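# Set the toppled nest block upright on the laser worktable

## Task

Get the nest block that has fallen over standing upright on the worktable belonging to the laser marker; it must stay upright on its own, so a result that holds only while the robot supports it is not complete.

## Robot and tools

Robot: two arms, left_arm and right_arm, each ending in a parallel gripper. All poses share one scene frame. Its origin sits on the table top midway between the arms, +z points up, +x points out over the table, and left_arm is mounted on the +y side. The names left and right do not correspond to sides of a camera image. The gripper's fingers extend along its own +z axis and close along its own y axis. The reported end_effector_position is the point between the finger pads, roughly 1 cm behind the tips. Reported hand positions can be somewhat wrong, more so at long reach, and motions often stop a centimetre or more short of the target, usually too low.

Row format, used by execute_actions and move: a flat list of 16 numbers, always including both arms even if only one moves. The order is left_arm x, y, z, qw, qx, qy, qz, opening, then right_arm with the same 8. x, y, z are an absolute target position for that gripper in metres, in the scene frame. qw, qx, qy, qz are an absolute target orientation quaternion with w first. Opening ranges from -1 (closed) to +1 (fully open, 0.094 m). To keep an orientation steady, repeat the same quaternion in every row rather than copying the reported one, which may have drifted. To keep an arm still, resend its whole last reported pose together with the opening it should keep.

execute_actions(actions): takes a list of up to 15 actions. Each action is a table of up to 15 rows, and each row lasts one control step of 1/30 s. If a table has fewer than 15 rows, its last row is held for the remaining steps, so every action runs 15 steps, or 0.5 s. An empty list only returns the state and images. An action is refused for both arms if any target lies more than 0.6 m from that gripper's current position along any of the gripper's own axes. If the first action fails this check, or any action is malformed, the whole call is rejected and nothing moves.

move(target, speed, blocking): target is one 16-number row. Each gripper travels in a straight line toward its pose, and both paths finish together within 0.5 to 10 s; any path still unfinished at 10 s stops short. speed is in m/s, from 0.002 to 0.5, default 0.25, and rotation is capped at twice that value in rad/s. The opening is applied at the start of the move. The move does not avoid obstacles or the other arm, and grippers can lag, stray or overshoot the speed, especially when the arm is nearly straight. A faster move strikes harder on contact, and a target set deeper past the contact pushes harder. The result includes a move: line giving the ending (done, off_target, moving, held, fault) and any limits that acted, plus each gripper's remaining distance to its pose. If the ending names only one arm, the other finished at rest. limits=paced means the commanded pose was clipped. limits=held means a check blocked some steps, after which the arm may briefly move much faster. With blocking=false the call returns after 0.5 s while the motion continues, and further moves or actions are refused until a result shows the move has ended. Use wait(0) to poll, or use stop.

wait(seconds): 0 to 10. Each arm holds its last command, and the wait returns early if a running move ends. stop: brakes a running move, which needs some distance to halt; the fingers continue to their commanded opening. zoom_image(camera, region): camera is cam_head_left or cam_head_right (both 504x504). region is [x0, y0, x1, y1] in image pixels from the top-left corner, at most 504x504. finished_scene(scene): ends scene 1 or 2 for good, after the robot has held the last command, and reports whether the goal was met.

Controller behaviour: at every step the command is clipped to within 70 mm and 16 degrees of the measured pose, and the joints are then driven by damped inverse kinematics, which favours position over orientation. Because of this clipping, a distant target can take several actions; after each action the arm stops at the last clipped pose, so keep sending the target. Hand target lines show the pose the controller is currently driving toward. A pose unreachable line means a clearance check changed or blocked that arm's command. Joint ranges in rad, from base to wrist: waist ±2.880, shoulder 0 to 3.142, elbow 0 to 3.019, wrist pitch -1.693 to 1.571, wrist yaw ±1.571, wrist roll ±2.094.

Gripping: grip_measured is the finger opening on the same -1 to 1 scale. The last value in Joint positions is that opening in metres, and each gripper may read up to about 1 mm off. To hold an object, command an opening below grip_measured: about 0.03 below gives a firm grip, less than that a gentler one. Pad force peaks at about 50 to 62 N, and parts thinner than about 2 mm are gripped more weakly. Occasional disturbances may tug a held part or push loose items.

Avoid: knocking or placing anything off the table, which fails the task. Also avoid drops, slips, slams and hard pushes, and arms colliding or pressing on each other, which can end the scene. Do not hold loads for long: motors heat up, a MOTOR HOT line appears at 85 °C, and at 100 °C that arm releases and falls with an OVER-TEMPERATURE FAULT. The block must stand upright unsupported before finished_scene is called. Shorter robot time and smooth, low-effort motion are preferred.

Each tool is called in YAML: its name, and indented under it one key for each argument.

## Session

execute_actions:
  actions: []

Scene clock: 0.00 s.
left_arm: end_effector_position=(+0.7862, +0.6460, +0.1398) grip_measured=+1.000 end_effector_quat_wxyz=(+0.744, -0.472, +0.461, +0.101) | right_arm: end_effector_position=(+0.2011, +0.2226, +0.3187) grip_measured=+1.000 end_effector_quat_wxyz=(+0.279, -0.335, +0.757, +0.486)
Joint positions: left_arm=[ 0.466  2.411  1.779  0.782 -0.531 -0.586  0.094] | right_arm=[ 1.051  1.379  1.103 -0.118 -0.266  0.524  0.094]
Joint velocities: left_arm=[-0.005 -0.005 -0.012 -0.007 -0.007  0.022  0.   ] | right_arm=[-0.015 -0.015 -0.002 -0.007 -0.051 -0.051  0.   ]
Joint torques (N m, as the arm reports them, + toward a larger angle): no reading
Motor temperatures (°C, as the motors report them): left_arm=[26 24 24 23 23 24] | right_arm=[24 22 23 23 23 23]
Hand target (left_arm): +0.790, +0.648, +0.143; +0.749, -0.471, +0.456, +0.099
Hand target (right_arm): +0.203, +0.228, +0.331; +0.286, -0.334, +0.751, +0.493

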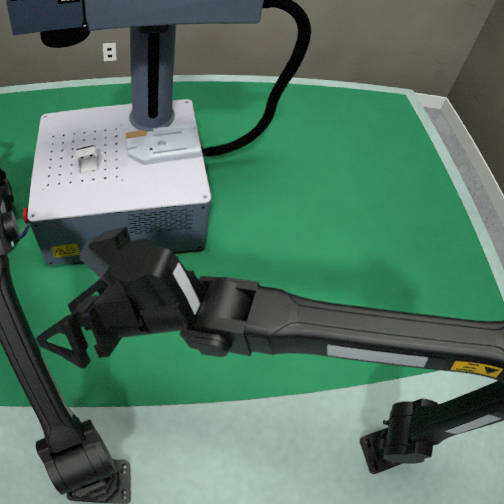

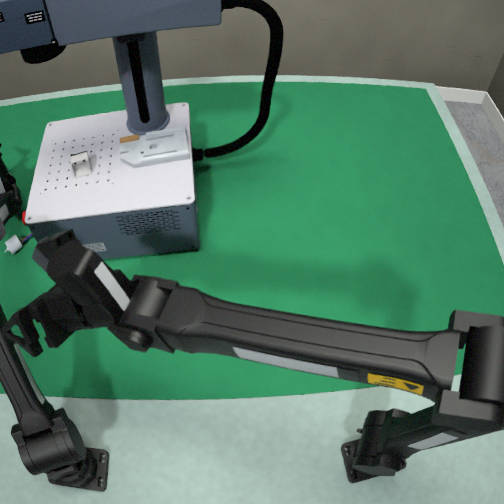

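zoom_image:
  camera: "cam_head_left"
  region: [20, 90, 220, 270]

zoom_image:
  camera: "cam_head_left"
  region: [60, 130, 120, 190]

zoom_image:
  camera: "cam_head_right"
  region: [50, 135, 110, 195]

Region (20, 90, 220, 270) of cam_head_left's 504x504 image, scaled by 2.520, with more detail than that image has; it fills the top 454 rows of this view, and the rest is white.

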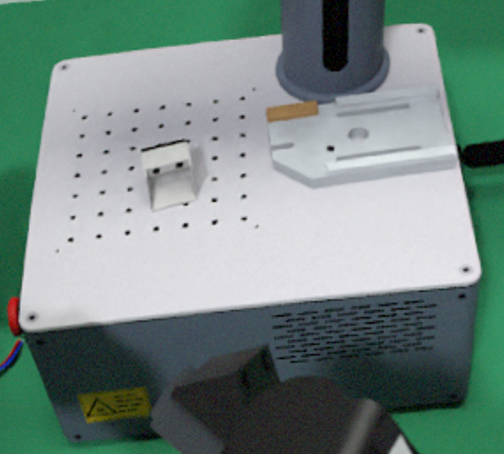

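Region (60, 130, 120, 190) of cam_head_left's 504x504 image, scaled by 8.400, with more detail than that image has.

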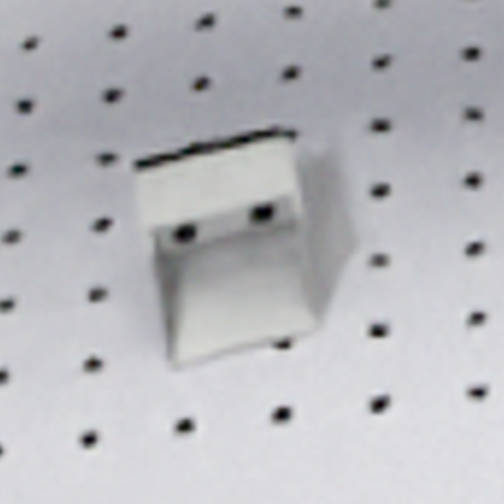

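Region (50, 135, 110, 195) of cam_head_right's 504x504 image, scaled by 8.400, with more detail than that image has.

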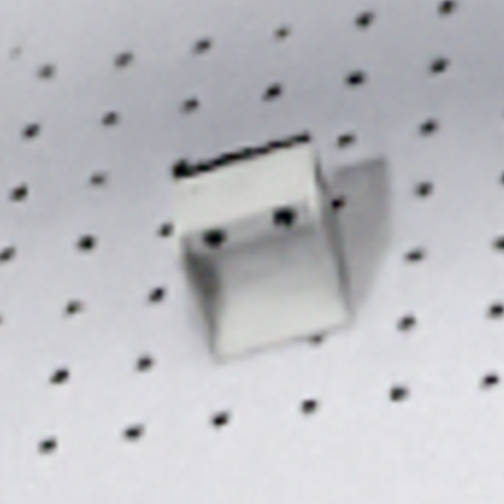

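move:
  target: [0.5,0.68,0.25,0.744,-0.472,0.461,0.101,1, 0.2,-0.35,0.25,0.383,0,0.924,0,1]
  speed: 0.3

move:
  target: [0.35,0.4,0.3,0.574,0,0.819,0,1, 0.2,-0.35,0.25,0.383,0,0.924,0,1]
  speed: 0.3

Scene clock: 17.13 s.
left_arm: end_effector_position=(+0.5042, +0.6763, +0.2441) grip_measured=+1.000 end_effector_quat_wxyz=(+0.738, -0.471, +0.471, +0.107) | right_arm: end_effector_position=(+0.1999, -0.3490, +0.2484) grip_measured=+1.000 end_effector_quat_wxyz=(+0.381, -0.002, +0.925, -0.004)
Joint positions: left_arm=[ 0.743  1.762  0.965  0.915 -0.253 -0.612  0.094] | right_arm=[-0.033  0.204  0.606 -1.194  0.073  0.061  0.094]
Joint velocities: left_arm=[-0.015 -0.015  0.007 -0.022 -0.066 -0.022  0.   ] | right_arm=[-0.034 -0.005 -0.002  0.002  0.051 -0.007  0.   ]
Joint torques (N m, as the arm reports them, + toward a larger angle): left_arm=[  0.21 -13.04   6.59   2.82   0.25  -0.1 ] | right_arm=[-3.1   4.01 11.11  1.95 -0.18 -0.01]
Motor temperatures (°C, as the motors report them): left_arm=[26 27 29 23 23 24] | right_arm=[24 22 27 23 23 23]
Hand target (left_arm): +0.499, +0.676, +0.248; +0.744, -0.472, +0.462, +0.101
Hand target (right_arm): +0.202, -0.350, +0.247; +0.384, -0.005, +0.923, -0.008
Off the commanded pose (left_arm): 0.008 m, 1 deg.
Off the commanded pose (right_arm): 0.002 m, 1 deg.
move: done

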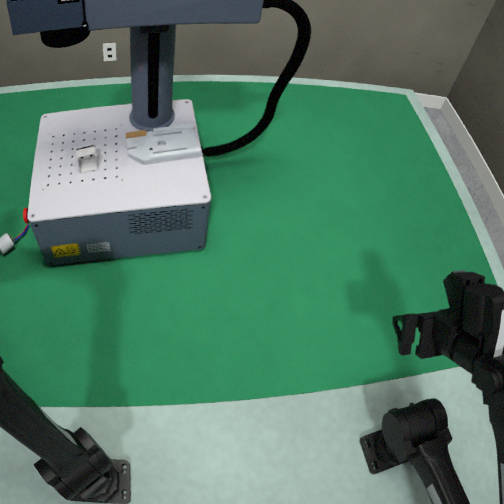

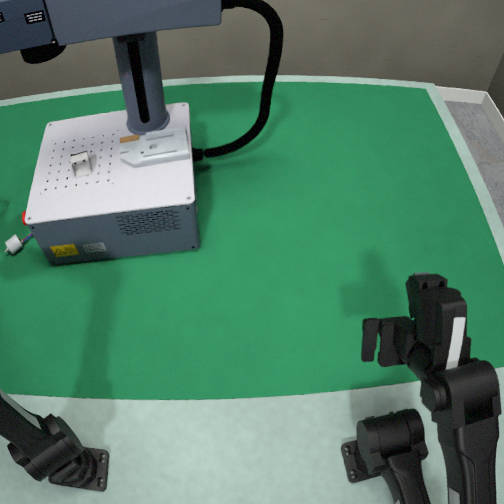

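Scene clock: 19.87 s.
left_arm: end_effector_position=(+0.3490, +0.3910, +0.2765) grip_measured=+1.000 end_effector_quat_wxyz=(+0.571, -0.007, +0.821, -0.012) | right_arm: end_effector_position=(+0.1998, -0.3485, +0.2482) grip_measured=+1.000 end_effector_quat_wxyz=(+0.380, +0.002, +0.925, +0.003)
Joint positions: left_arm=[ 0.824  0.788  0.586 -0.275  0.709  0.294  0.094] | right_arm=[-0.052  0.204  0.606 -1.194  0.049  0.059  0.094]
Joint velocities: left_arm=[-0.005 -0.005 -0.002  0.007  0.022  0.125  0.   ] | right_arm=[-0.015  0.005  0.002 -0.012  0.022 -0.007  0.   ]
Joint torques (N m, as the arm reports them, + toward a larger angle): left_arm=[-0.04 -1.54 12.87  1.26  0.42  0.16] | right_arm=[-2.75  3.9  11.95  1.47 -0.21  0.01]
Motor temperatures (°C, as the motors report them): left_arm=[26 27 29 23 23 24] | right_arm=[24 22 27 23 23 23]
Hand target (left_arm): +0.352, +0.395, +0.300; +0.579, +0.005, +0.815, +0.001
Hand target (right_arm): +0.200, -0.350, +0.250; +0.383, +0.000, +0.924, -0.000
Off the commanded pose (left_arm): 0.025 m, 2 deg.
Off the commanded pose (right_arm): 0.002 m, 0 deg.
move: off_target (left_arm)

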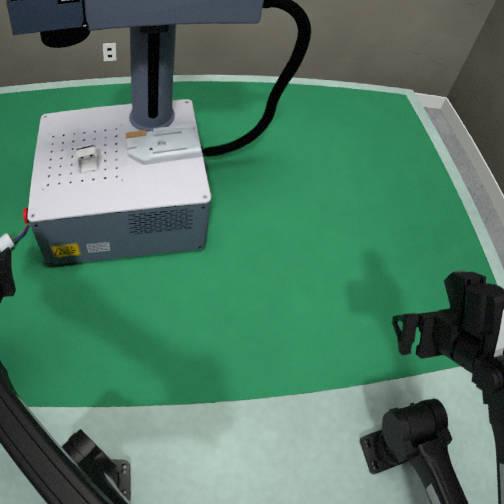

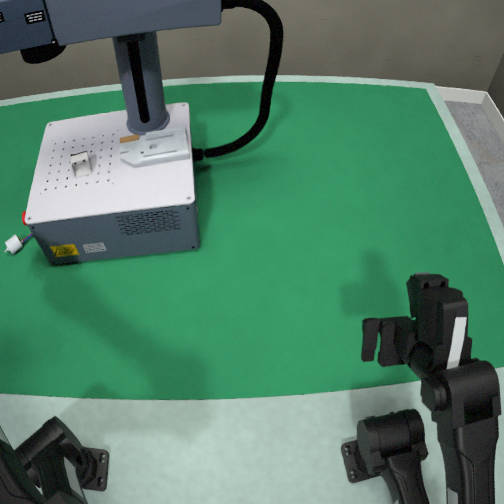

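move:
  target: [0.42,0.27,0.25,0.574,0,0.819,0,1, 0.2,-0.35,0.25,0.383,0,0.924,0,1]

wait:
  seconds: 0.5

Scene clock: 23.37 s.
left_arm: end_effector_position=(+0.4214, +0.2706, +0.2530) grip_measured=+1.000 end_effector_quat_wxyz=(+0.570, +0.007, +0.822, +0.002) | right_arm: end_effector_position=(+0.1998, -0.3485, +0.2482) grip_measured=+1.000 end_effector_quat_wxyz=(+0.380, +0.002, +0.925, +0.003)
Joint positions: left_arm=[ 0.248  0.846  0.528 -0.045  0.173  0.076  0.094] | right_arm=[-0.052  0.204  0.606 -1.194  0.049  0.059  0.094]
Joint velocities: left_arm=[-0.024 -0.024 -0.007  0.002 -0.022 -0.022  0.   ] | right_arm=[-0.015 -0.005  0.002 -0.007  0.037 -0.066  0.   ]
Joint torques (N m, as the arm reports them, + toward a larger angle): left_arm=[-0.4  -1.36  8.79  3.22  0.01 -0.15] | right_arm=[-2.97  3.7  11.93  1.49 -0.2   0.  ]
Motor temperatures (°C, as the motors report them): left_arm=[26 27 31 23 23 24] | right_arm=[24 22 27 23 23 23]
Hand target (left_arm): +0.423, +0.271, +0.250; +0.574, -0.001, +0.819, -0.001
Hand target (right_arm): +0.200, -0.350, +0.250; +0.383, +0.000, +0.924, -0.000
Off the commanded pose (left_arm): 0.003 m, 1 deg.
Off the commanded pose (right_arm): 0.002 m, 0 deg.
move: done

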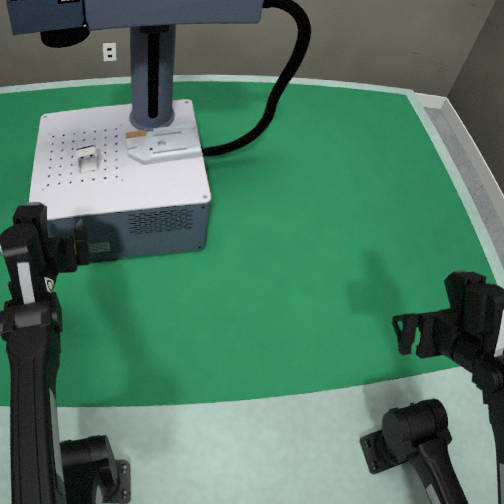

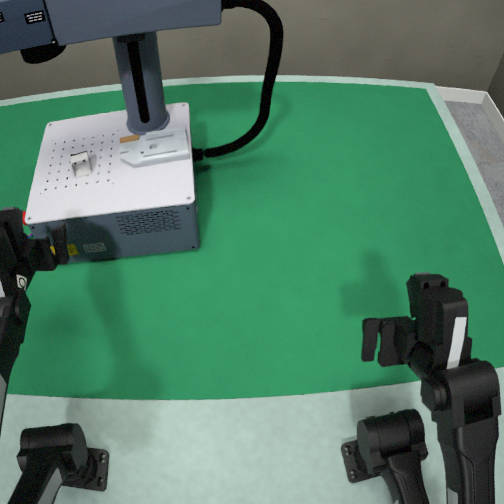

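Scene clock: 23.87 s.
left_arm: end_effector_position=(+0.4214, +0.2706, +0.2530) grip_measured=+1.000 end_effector_quat_wxyz=(+0.570, +0.006, +0.822, +0.001) | right_arm: end_effector_position=(+0.1998, -0.3485, +0.2482) grip_measured=+1.000 end_effector_quat_wxyz=(+0.380, +0.002, +0.925, +0.003)
Joint positions: left_arm=[ 0.248  0.846  0.528 -0.045  0.173  0.073  0.094] | right_arm=[-0.052  0.204  0.606 -1.194  0.049  0.059  0.094]
Joint velocities: left_arm=[-0.005 -0.015 -0.002 -0.007  0.066  0.007  0.   ] | right_arm=[-0.015 -0.005 -0.017 -0.007  0.081  0.022  0.   ]
Joint torques (N m, as the arm reports them, + toward a larger angle): left_arm=[-0.49 -1.32  8.77  3.3   0.01 -0.17] | right_arm=[-3.06  3.85 11.96  1.36 -0.22 -0.01]
Motor temperatures (°C, as the motors report them): left_arm=[26 26 31 23 23 24] | right_arm=[24 22 27 23 23 23]
Hand target (left_arm): +0.423, +0.271, +0.250; +0.574, -0.001, +0.819, -0.001
Hand target (right_arm): +0.200, -0.350, +0.250; +0.383, +0.000, +0.924, -0.000
Off the commanded pose (left_arm): 0.003 m, 1 deg.
Off the commanded pose (right_arm): 0.002 m, 0 deg.
wait: 0.50 s; at rest by 0.17 s

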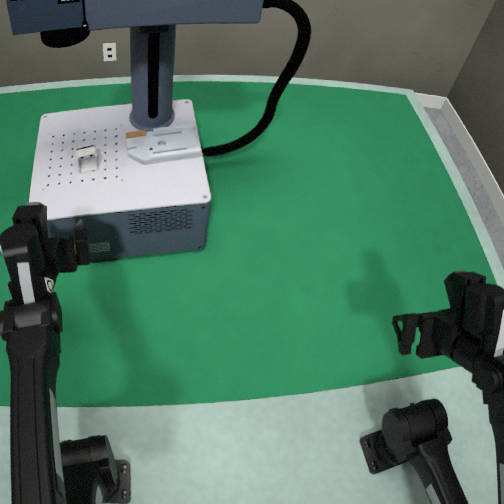

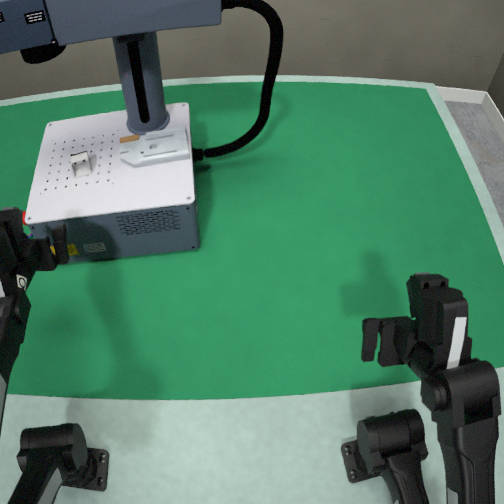

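zoom_image:
  camera: "cam_head_left"
  region: [0, 170, 140, 310]

zoom_image:
  camera: "cam_head_right"
  region: [340, 250, 500, 410]

Region (0, 170, 140, 310) of cam_head_left's 504x504 image, scaled by 3.600, with more detail than that image has.

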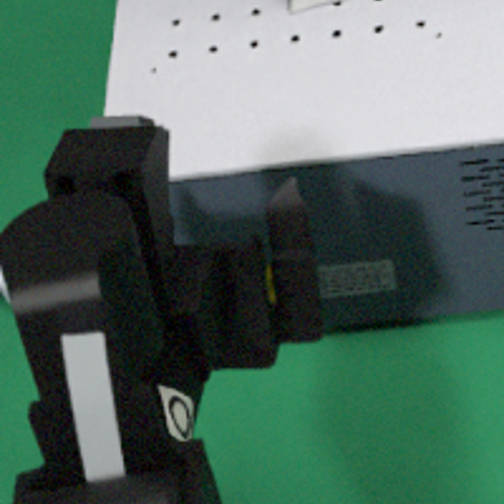

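Region (340, 250, 500, 410) of cam_head_right's 504x504 image, scaled by 3.150, with more detail than that image has.

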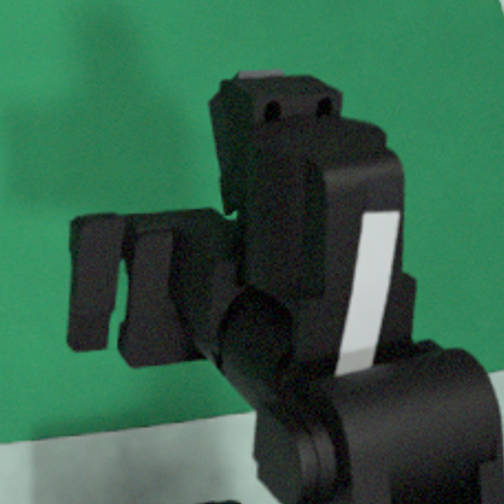

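move:
  target: [0.55,0.27,0.30,0.574,0,0.819,0,1, 0.2,-0.35,0.25,0.383,0,0.924,0,1]
  speed: 0.15

zoom_image:
  camera: "cam_head_left"
  region: [0, 100, 140, 240]

zoom_image:
  camera: "cam_head_right"
  region: [0, 100, 140, 240]

Scene clock: 43.80 s.
left_arm: end_effector_position=(+0.5304, +0.2753, +0.2727) grip_measured=+1.000 end_effector_quat_wxyz=(+0.550, +0.000, +0.835, +0.002) | right_arm: end_effector_position=(+0.1998, -0.3485, +0.2482) grip_measured=+1.000 end_effector_quat_wxyz=(+0.380, +0.002, +0.925, +0.003)
Joint positions: left_arm=[ 0.201  1.179  0.815 -0.045  0.118  0.056  0.094] | right_arm=[-0.052  0.204  0.606 -1.194  0.049  0.059  0.094]
Joint velocities: left_arm=[-0.005 -0.005 -0.007 -0.012  0.007 -0.051  0.   ] | right_arm=[-0.005 -0.005  0.002  0.022 -0.007 -0.051  0.   ]
Joint torques (N m, as the arm reports them, + toward a larger angle): left_arm=[-1.41 -4.96 13.12  3.01  0.01 -0.16] | right_arm=[-2.99  3.85 11.93  1.51 -0.21 -0.01]
Motor temperatures (°C, as the motors report them): left_arm=[26 25 32 23 23 24] | right_arm=[24 22 28 23 23 23]
Hand target (left_arm): +0.547, +0.272, +0.301; +0.574, -0.000, +0.819, -0.000
Hand target (right_arm): +0.200, -0.350, +0.250; +0.383, +0.000, +0.924, -0.000
Off the commanded pose (left_arm): 0.034 m, 3 deg.
Off the commanded pose (right_arm): 0.002 m, 0 deg.
move: off_target (left_arm)

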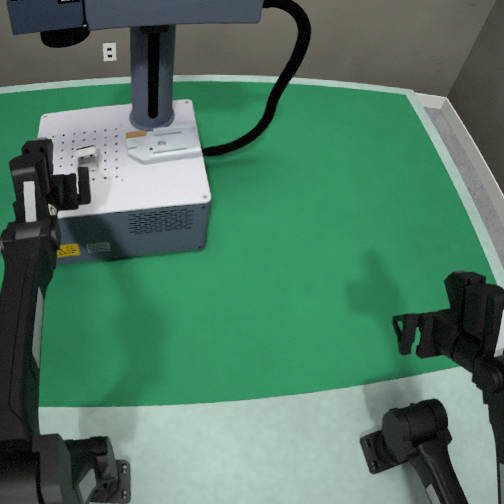

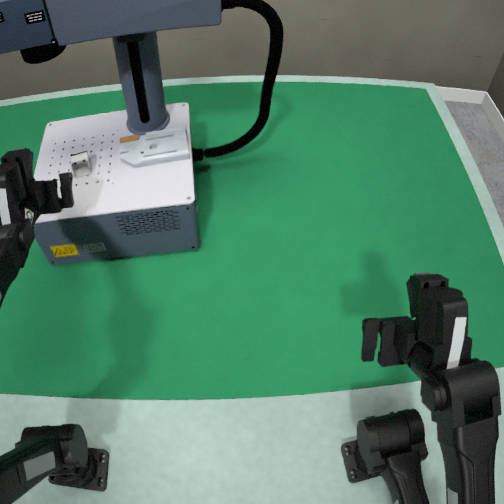

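Region (0, 100, 140, 240) of cam_head_left's 504x504 image, scaled by 3.600, with more detail than that image has.

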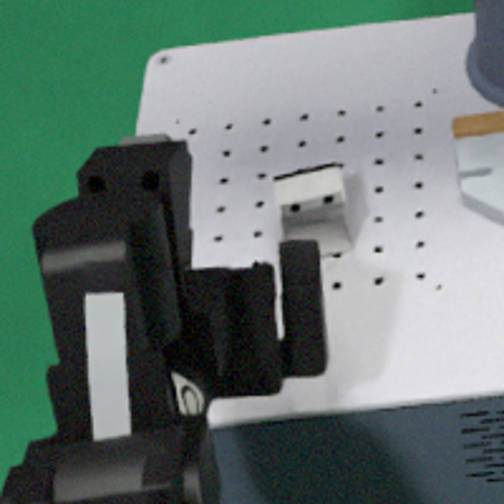

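Region (0, 100, 140, 240) of cam_head_right's 504x504 image, scaled by 3.600, with more detail than that image has.

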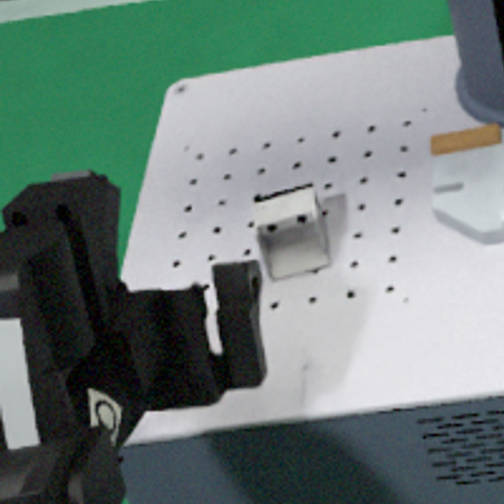

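move:
  target: [0.55,0.17,0.28,0.530,0.314,0.757,-0.220,0, 0.2,-0.35,0.25,0.383,0,0.924,0,1]
  speed: 0.2

zoom_image:
  camera: "cam_head_left"
  region: [20, 80, 180, 240]

zoom_image:
  camera: "cam_head_right"
  region: [20, 80, 180, 240]

Scene clock: 60.30 s.
left_arm: end_effector_position=(+0.5368, +0.1696, +0.2642) grip_measured=+0.002 end_effector_quat_wxyz=(+0.528, +0.303, +0.760, -0.225) | right_arm: end_effector_position=(+0.1998, -0.3485, +0.2482) grip_measured=+1.000 end_effector_quat_wxyz=(+0.380, +0.002, +0.925, +0.003)
Joint positions: left_arm=[ 0.207  1.342  0.927 -0.123  0.845  0.396  0.047] | right_arm=[-0.052  0.204  0.606 -1.194  0.049  0.059  0.094]
Joint velocities: left_arm=[-0.005  0.005  0.002 -0.002  0.037  0.095 -0.001] | right_arm=[-0.005 -0.005  0.002 -0.017 -0.022 -0.007  0.   ]
Joint torques (N m, as the arm reports them, + toward a larger angle): left_arm=[-0.46 -6.51 12.89  1.2   0.51  0.16] | right_arm=[-3.18  3.89 11.91  1.39 -0.2   0.02]
Motor temperatures (°C, as the motors report them): left_arm=[26 25 37 23 24 24] | right_arm=[24 22 28 23 23 23]
Hand target (left_arm): +0.551, +0.170, +0.280; +0.535, +0.313, +0.753, -0.219
Hand target (right_arm): +0.200, -0.350, +0.250; +0.383, +0.000, +0.924, -0.000
Off the commanded pose (left_arm): 0.021 m, 1 deg.
Off the commanded pose (right_arm): 0.002 m, 0 deg.
move: off_target (left_arm)

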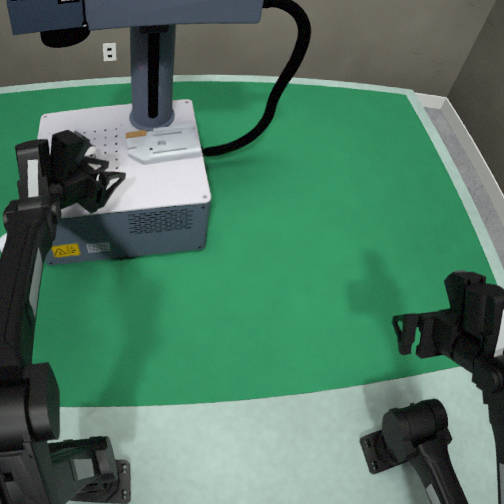

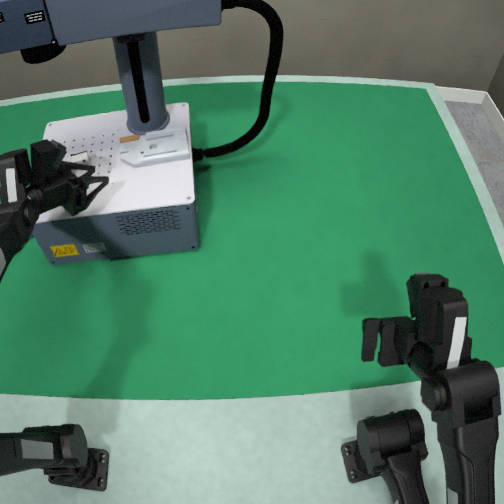

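Region (20, 80, 180, 240) of cam_head_left's 504x504 image, scaled by 3.150, with more detail than that image has.

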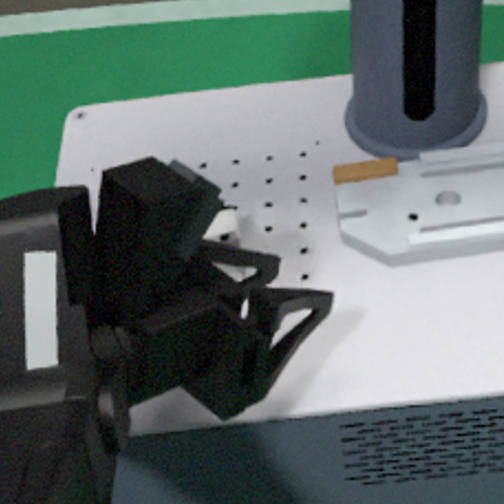

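Region (20, 80, 180, 240) of cam_head_right's 504x504 image, scaled by 3.150, with more detail than that image has.

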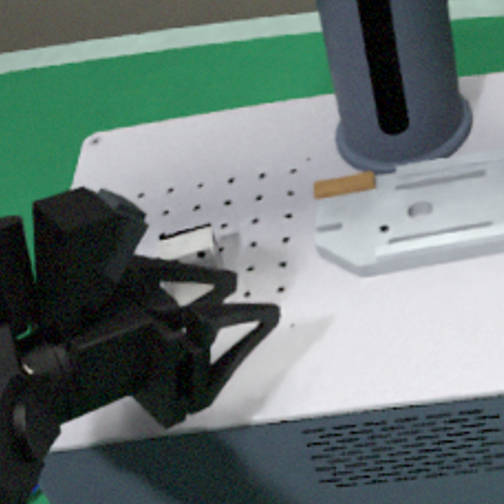

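move:
  target: [0.55,0.17,0.215,0.530,0.314,0.757,-0.220,0, 0.2,-0.35,0.25,0.383,0,0.924,0,1]
  speed: 0.08

zoom_image:
  camera: "cam_head_left"
  region: [20, 80, 180, 240]

zoom_image:
  camera: "cam_head_right"
  region: [20, 80, 180, 240]

Scene clock: 67.77 s.
left_arm: end_effector_position=(+0.5490, +0.1713, +0.2232) grip_measured=+0.002 end_effector_quat_wxyz=(+0.527, +0.307, +0.760, -0.223) | right_arm: end_effector_position=(+0.1998, -0.3486, +0.2482) grip_measured=+1.000 end_effector_quat_wxyz=(+0.380, +0.002, +0.925, +0.003)
Joint positions: left_arm=[ 0.207  1.43   0.897 -0.013  0.845  0.409  0.047] | right_arm=[-0.052  0.204  0.606 -1.194  0.049  0.059  0.094]
Joint velocities: left_arm=[-0.005 -0.005 -0.007 -0.002  0.037  0.051  0.   ] | right_arm=[ 0.005 -0.005  0.012 -0.002 -0.007 -0.007  0.   ]
Joint torques (N m, as the arm reports them, + toward a larger angle): left_arm=[-0.65 -7.56  7.88  2.97  0.43  0.18] | right_arm=[-3.13  4.09 11.94  1.36 -0.2   0.01]
Motor temperatures (°C, as the motors report them): left_arm=[26 25 38 23 24 24] | right_arm=[24 22 28 23 23 23]
Hand target (left_arm): +0.551, +0.170, +0.215; +0.530, +0.314, +0.757, -0.220
Hand target (right_arm): +0.200, -0.350, +0.250; +0.383, +0.000, +0.924, -0.000
Off the commanded pose (left_arm): 0.008 m, 1 deg.
Off the commanded pose (right_arm): 0.002 m, 0 deg.
move: done

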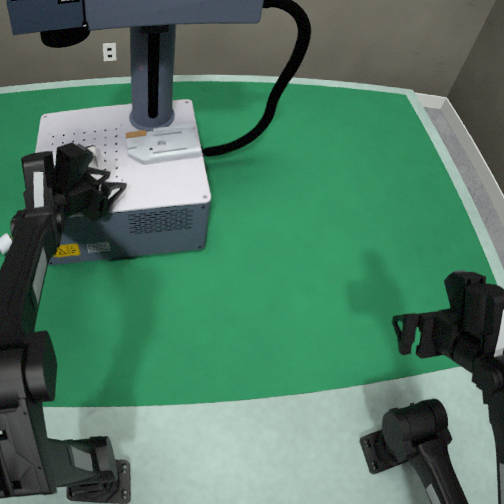

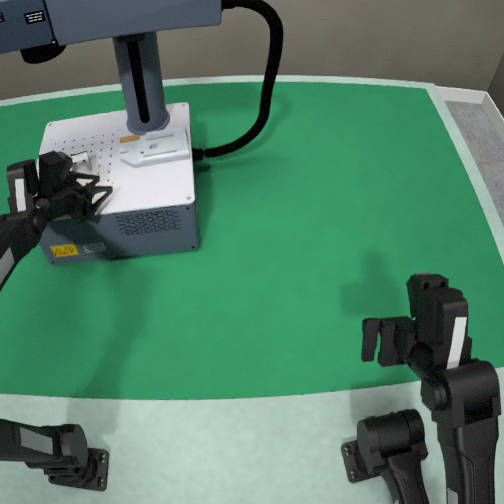

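Region (20, 80, 180, 240) of cam_head_left's 504x504 image, scaled by 3.150, with more detail than that image has.

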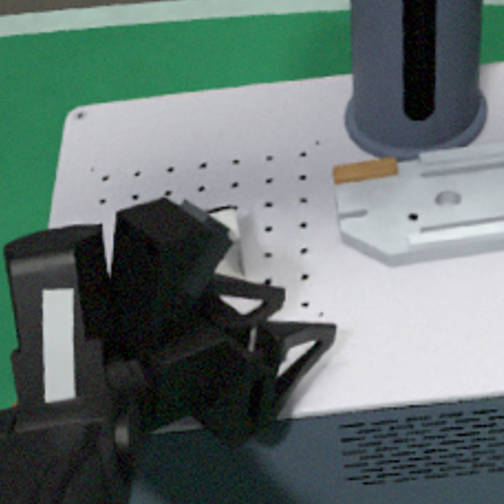

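Region (20, 80, 180, 240) of cam_head_right's 504x504 image, scaled by 3.150, with more detail than that image has.

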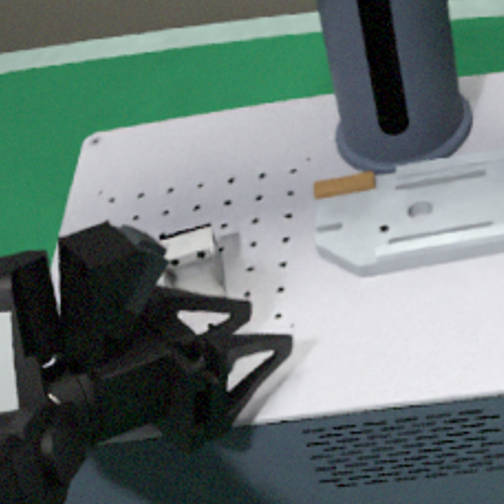

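move:
  target: [0.585,0.224,0.235,0.534,-0.088,0.838,0.056,0.6, 0.2,-0.35,0.25,0.383,0,0.924,0,1]
  speed: 0.2

zoom_image:
  camera: "cam_head_left"
  region: [20, 80, 180, 240]

zoom_image:
  camera: "cam_head_right"
  region: [20, 80, 180, 240]

Scene clock: 89.20 s.
left_arm: end_effector_position=(+0.5662, +0.2306, +0.2155) grip_measured=+0.598 end_effector_quat_wxyz=(+0.519, -0.081, +0.849, +0.065) | right_arm: end_effector_position=(+0.1998, -0.3486, +0.2482) grip_measured=+1.000 end_effector_quat_wxyz=(+0.380, +0.002, +0.925, +0.003)
Joint positions: left_arm=[-0.003  1.358  0.848  0.022 -0.258 -0.106  0.075] | right_arm=[-0.052  0.204  0.606 -1.194  0.049  0.059  0.094]
Joint velocities: left_arm=[-0.024 -0.024  0.012 -0.002 -0.007 -0.095  0.001] | right_arm=[ 0.005 -0.005 -0.017 -0.007  0.11  -0.051  0.   ]
Joint torques (N m, as the arm reports them, + toward a larger angle): left_arm=[-1.35 -7.38 12.85  1.4  -0.12 -0.14] | right_arm=[-3.35  4.03 11.97  1.45 -0.2  -0.02]
Motor temperatures (°C, as the motors report them): left_arm=[26 25 34 24 24 24] | right_arm=[24 22 29 23 23 23]
Hand target (left_arm): +0.582, +0.224, +0.236; +0.529, -0.086, +0.842, +0.057
Hand target (right_arm): +0.200, -0.350, +0.250; +0.383, +0.000, +0.924, -0.000
Off the commanded pose (left_arm): 0.028 m, 3 deg.
Off the commanded pose (right_arm): 0.002 m, 0 deg.
move: off_target (left_arm)

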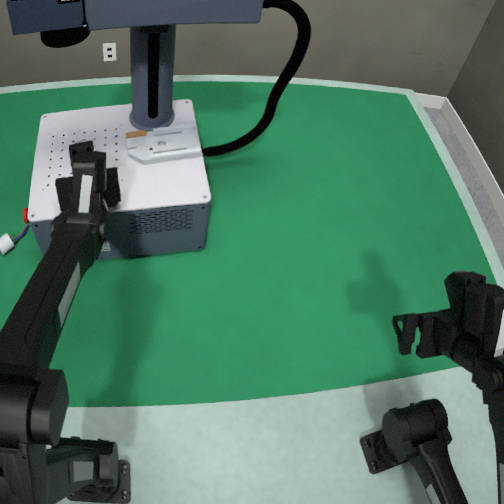

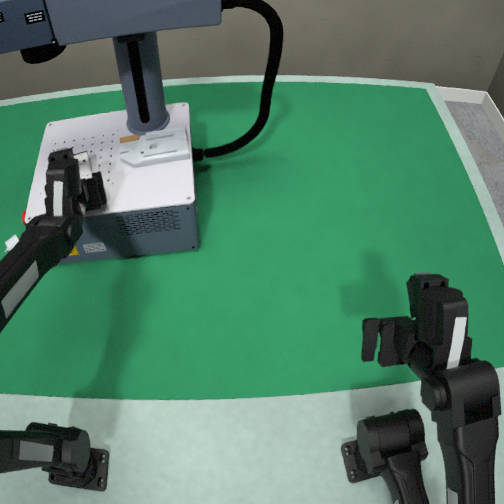

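Region (20, 80, 180, 240) of cam_head_left's 504x504 image, scaled by 3.150, with more detail than that image has.

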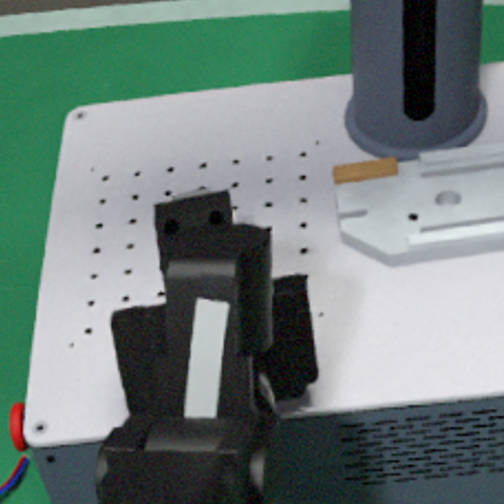

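Region (20, 80, 180, 240) of cam_head_right's 504x504 image, scaled by 3.150, with more detail than that image has.

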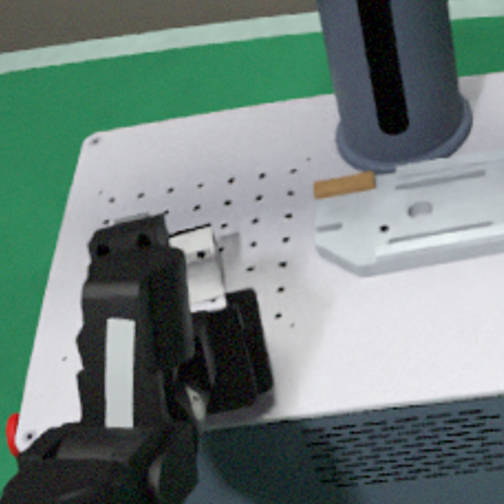

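move:
  target: [0.662,0.234,0.221,0.545,-0.088,0.832,0.056,0.8, 0.2,-0.35,0.25,0.383,0,0.924,0,1]
  speed: 0.08

zoom_image:
  camera: "cam_head_right"
  region: [30, 110, 130, 210]

Scene clock: 97.27 s.
left_arm: end_effector_position=(+0.6400, +0.2299, +0.2050) grip_measured=+0.798 end_effector_quat_wxyz=(+0.525, -0.085, +0.845, +0.057) | right_arm: end_effector_position=(+0.1998, -0.3486, +0.2482) grip_measured=+1.000 end_effector_quat_wxyz=(+0.380, +0.002, +0.925, +0.003)
Joint positions: left_arm=[ 0.01   1.558  1.022  0.063 -0.239 -0.112  0.084] | right_arm=[-0.052  0.204  0.606 -1.194  0.049  0.059  0.094]
Joint velocities: left_arm=[-0.005  0.005 -0.012  0.002 -0.066 -0.051  0.001] | right_arm=[-0.005 -0.005 -0.012  0.002 -0.022 -0.007  0.   ]
Joint torques (N m, as the arm reports them, + toward a larger angle): left_arm=[ 0.72 -9.08 12.17  3.11  0.19  0.06] | right_arm=[-2.94  4.22 11.95  1.49 -0.21 -0.01]
Motor temperatures (°C, as the motors report them): left_arm=[26 25 37 23 24 24] | right_arm=[24 22 29 23 23 23]
Hand target (left_arm): +0.660, +0.236, +0.222; +0.545, -0.088, +0.832, +0.057
Hand target (right_arm): +0.200, -0.350, +0.250; +0.383, +0.000, +0.924, -0.000
Off the commanded pose (left_arm): 0.028 m, 3 deg.
Off the commanded pose (right_arm): 0.002 m, 0 deg.
move: off_target (left_arm)

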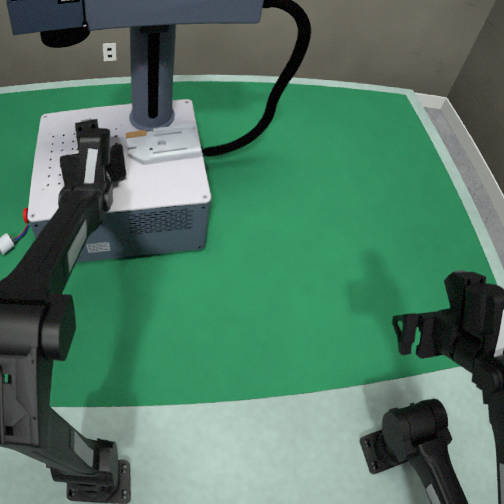

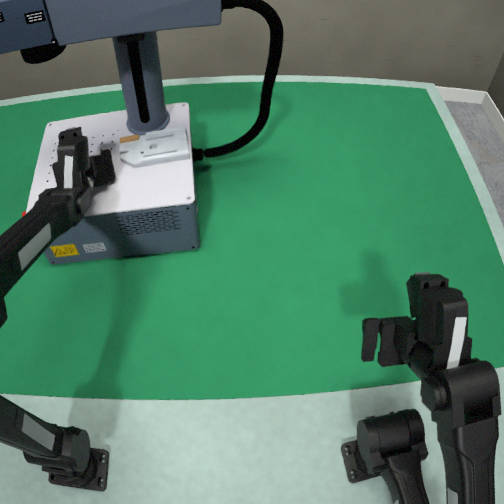

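Region (30, 110, 130, 210) of cam_head_right's 504x504 image, scaled by 5.040, with more detail than that image has.

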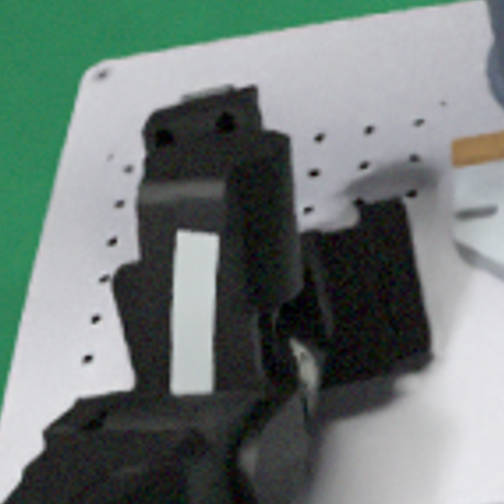

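move:
  target: [0.656,0.252,0.212,0.542,-0.124,0.827,0.081,0.8, 0.2,-0.35,0.25,0.383,0,0.924,0,1]
  speed: 0.05

zoom_image:
  camera: "cam_head_right"
  region: [30, 110, 130, 210]

zoom_image:
  camera: "cam_head_left"
  region: [30, 110, 130, 210]

Scene clock: 110.57 s.
left_arm: end_effector_position=(+0.6396, +0.2450, +0.2053) grip_measured=+0.798 end_effector_quat_wxyz=(+0.528, -0.110, +0.838, +0.083) | right_arm: end_effector_position=(+0.1998, -0.3485, +0.2482) grip_measured=+1.000 end_effector_quat_wxyz=(+0.380, +0.002, +0.925, +0.003)
Joint positions: left_arm=[ 0.016  1.564  1.022  0.075 -0.305 -0.125  0.084] | right_arm=[-0.052  0.204  0.606 -1.194  0.049  0.059  0.094]
Joint velocities: left_arm=[-0.005 -0.005 -0.007 -0.002  0.007  0.037 -0.   ] | right_arm=[ 0.005 -0.015  0.007  0.002 -0.022 -0.022  0.   ]
Joint torques (N m, as the arm reports them, + toward a larger angle): left_arm=[ 0.71 -8.84 11.02  3.17 -0.13 -0.13] | right_arm=[-2.89  4.04 12.02  1.5  -0.21 -0.01]
Motor temperatures (°C, as the motors report them): left_arm=[26 26 39 24 24 24] | right_arm=[24 22 29 23 23 23]
Hand target (left_arm): +0.654, +0.253, +0.212; +0.541, -0.124, +0.828, +0.081
Hand target (right_arm): +0.200, -0.350, +0.250; +0.383, +0.000, +0.924, -0.000
Off the commanded pose (left_arm): 0.019 m, 3 deg.
Off the commanded pose (right_arm): 0.002 m, 0 deg.
move: off_target (left_arm)

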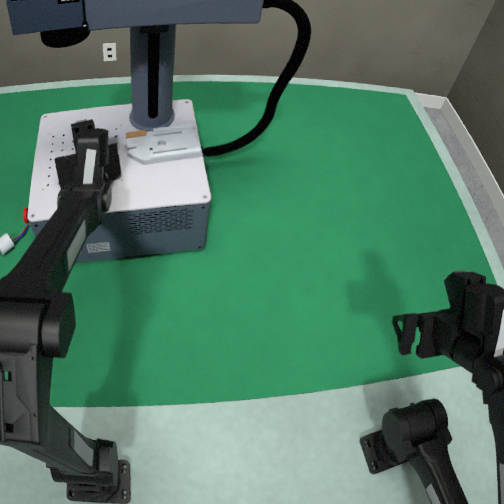

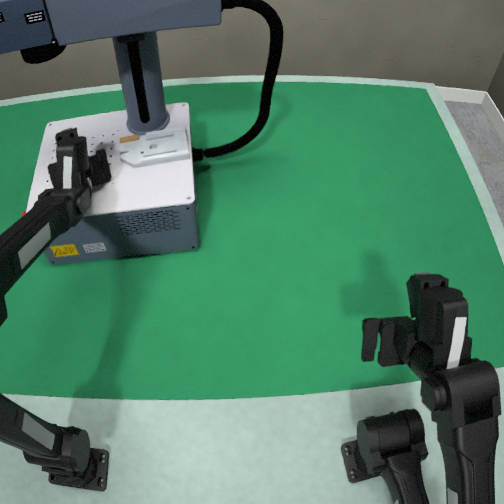

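Region (30, 110, 130, 210) of cam_head_right's 504x504 image, scaled by 5.040, with more detail than that image has.

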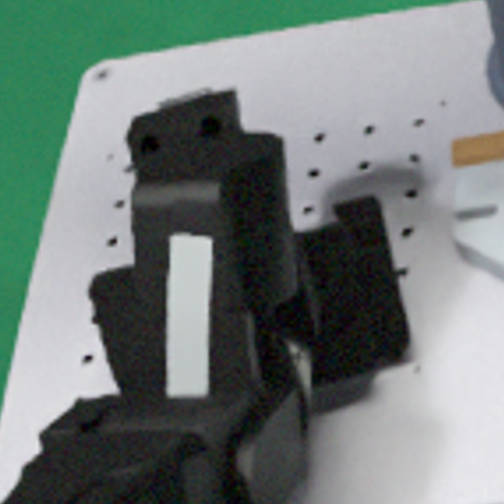

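Region (30, 110, 130, 210) of cam_head_left's 504x504 image, scaled by 5.040, with more detail than that image has.

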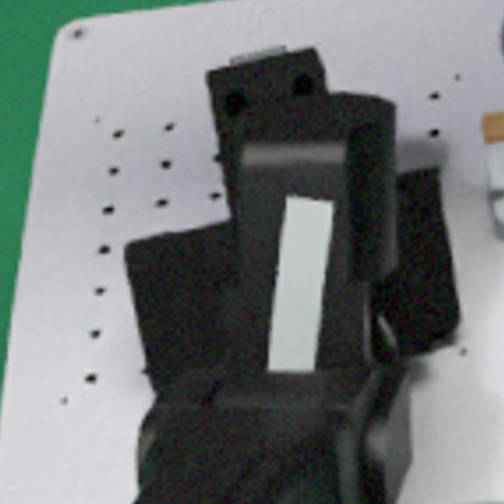

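move:
  target: [0.636,0.249,0.193,0.535,-0.124,0.832,0.081,0.4, 0.2,-0.35,0.25,0.383,0,0.924,0,1]
  speed: 0.03

Scene clock: 114.57 s.
left_arm: end_effector_position=(+0.6381, +0.2460, +0.2043) grip_measured=+0.402 end_effector_quat_wxyz=(+0.536, -0.115, +0.832, +0.082) | right_arm: end_effector_position=(+0.1998, -0.3485, +0.2482) grip_measured=+1.000 end_effector_quat_wxyz=(+0.380, +0.002, +0.925, +0.003)
Joint positions: left_arm=[ 0.016  1.564  1.005  0.113 -0.311 -0.131  0.066] | right_arm=[-0.052  0.204  0.606 -1.194  0.049  0.059  0.094]
Joint velocities: left_arm=[ 0.015 -0.005 -0.002  0.007  0.022  0.081 -0.   ] | right_arm=[-0.015  0.005 -0.027  0.007  0.007  0.007  0.   ]
Joint torques (N m, as the arm reports them, + toward a larger angle): left_arm=[ -0.12 -10.01   7.45   2.91  -0.13  -0.18] | right_arm=[-2.88  4.04 11.88  1.46 -0.19 -0.01]
Motor temperatures (°C, as the motors report them): left_arm=[26 26 39 24 24 24] | right_arm=[24 22 29 23 23 23]
Hand target (left_arm): +0.636, +0.249, +0.193; +0.534, -0.124, +0.832, +0.081
Hand target (right_arm): +0.200, -0.350, +0.250; +0.383, +0.000, +0.924, -0.000
Off the commanded pose (left_arm): 0.012 m, 1 deg.
Off the commanded pose (right_arm): 0.002 m, 0 deg.
move: off_target (left_arm)

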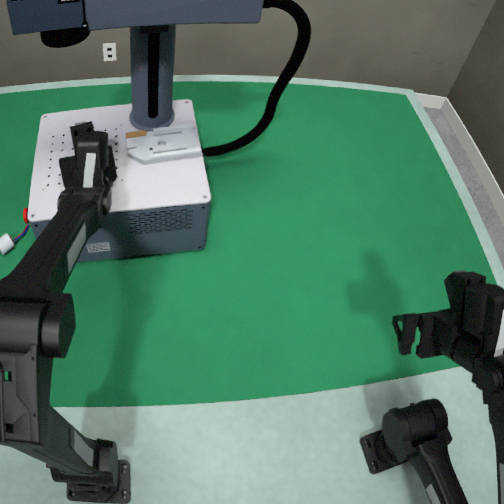

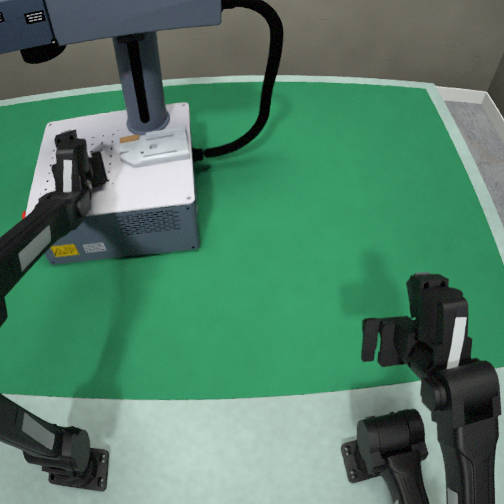

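move:
  target: [0.631,0.249,0.186,0.535,-0.124,0.832,0.081,0.1, 0.2,-0.35,0.25,0.383,0,0.924,0,1]
  speed: 0.02

move:
  target: [0.631,0.249,0.186,0.535,-0.124,0.832,0.081,-0.2, 0.2,-0.35,0.25,0.383,0,0.924,0,1]
  speed: 0.02

Scene clock: 122.43 s.
left_arm: end_effector_position=(+0.6371, +0.2462, +0.2038) grip_measured=+0.102 end_effector_quat_wxyz=(+0.544, -0.117, +0.827, +0.081) | right_arm: end_effector_position=(+0.1998, -0.3485, +0.2482) grip_measured=+1.000 end_effector_quat_wxyz=(+0.380, +0.002, +0.925, +0.003)
Joint positions: left_arm=[ 0.016  1.564  0.991  0.146 -0.312 -0.131  0.052] | right_arm=[-0.052  0.204  0.606 -1.194  0.049  0.059  0.094]
Joint velocities: left_arm=[-0.015 -0.015 -0.007 -0.007  0.022  0.022 -0.   ] | right_arm=[-0.005 -0.005 -0.002  0.022 -0.037 -0.066  0.   ]
Joint torques (N m, as the arm reports them, + toward a larger angle): left_arm=[ -0.12 -10.07   6.8    2.6   -0.12  -0.17] | right_arm=[-2.98  4.13 11.92  1.47 -0.21 -0.01]
Motor temperatures (°C, as the motors report them): left_arm=[26 26 36 24 24 24] | right_arm=[24 22 30 23 23 23]
Hand target (left_arm): +0.631, +0.249, +0.186; +0.535, -0.124, +0.832, +0.081
Hand target (right_arm): +0.200, -0.350, +0.250; +0.383, +0.000, +0.924, -0.000
Off the commanded pose (left_arm): 0.019 m, 1 deg.
Off the commanded pose (right_arm): 0.002 m, 0 deg.
move: off_target (left_arm)

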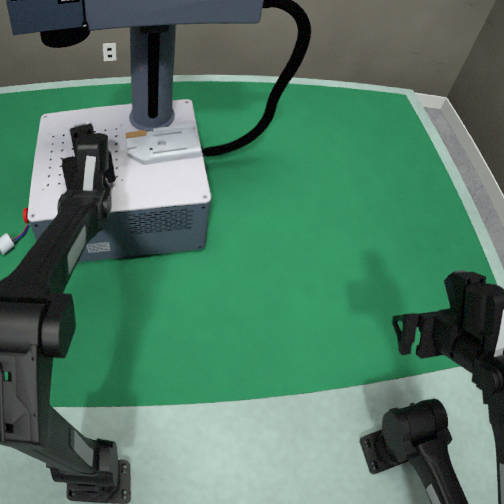

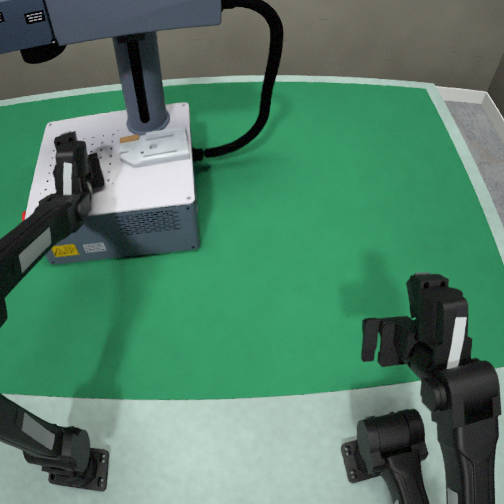

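Scene clock: 123.60 s.
left_arm: end_effector_position=(+0.6370, +0.2466, +0.2039) grip_measured=-0.168 end_effector_quat_wxyz=(+0.544, -0.117, +0.827, +0.082) | right_arm: end_effector_position=(+0.1998, -0.3485, +0.2482) grip_measured=+1.000 end_effector_quat_wxyz=(+0.380, +0.002, +0.925, +0.003)
Joint positions: left_arm=[ 0.016  1.564  0.991  0.146 -0.314 -0.131  0.039] | right_arm=[-0.052  0.204  0.606 -1.194  0.049  0.059  0.094]
Joint velocities: left_arm=[-0.005 -0.015 -0.017 -0.002  0.051 -0.081 -0.001] | right_arm=[-0.005  0.005 -0.017  0.002 -0.037  0.022  0.   ]
Joint torques (N m, as the arm reports them, + toward a larger angle): left_arm=[-0.12 -9.96  6.76  2.63 -0.02 -0.17] | right_arm=[-2.95  3.98 11.95  1.51 -0.2   0.  ]
Motor temperatures (°C, as the motors report them): left_arm=[26 26 36 24 24 24] | right_arm=[24 22 30 23 23 23]
Hand target (left_arm): +0.631, +0.249, +0.186; +0.535, -0.124, +0.832, +0.081
Hand target (right_arm): +0.200, -0.350, +0.250; +0.383, +0.000, +0.924, -0.000
Off the commanded pose (left_arm): 0.019 m, 1 deg.
Off the commanded pose (right_arm): 0.002 m, 0 deg.
move: off_target (left_arm)

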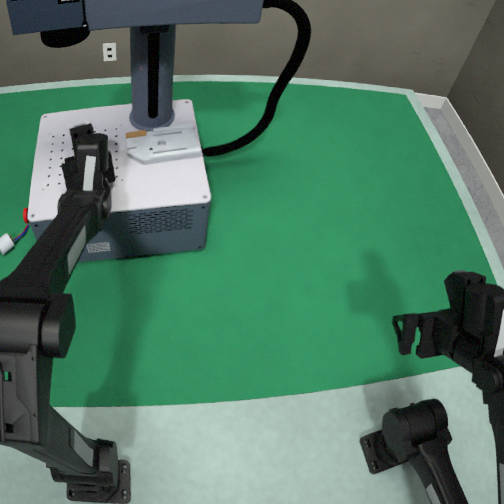

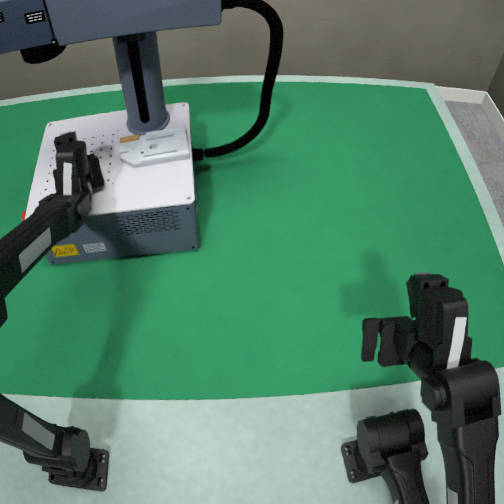

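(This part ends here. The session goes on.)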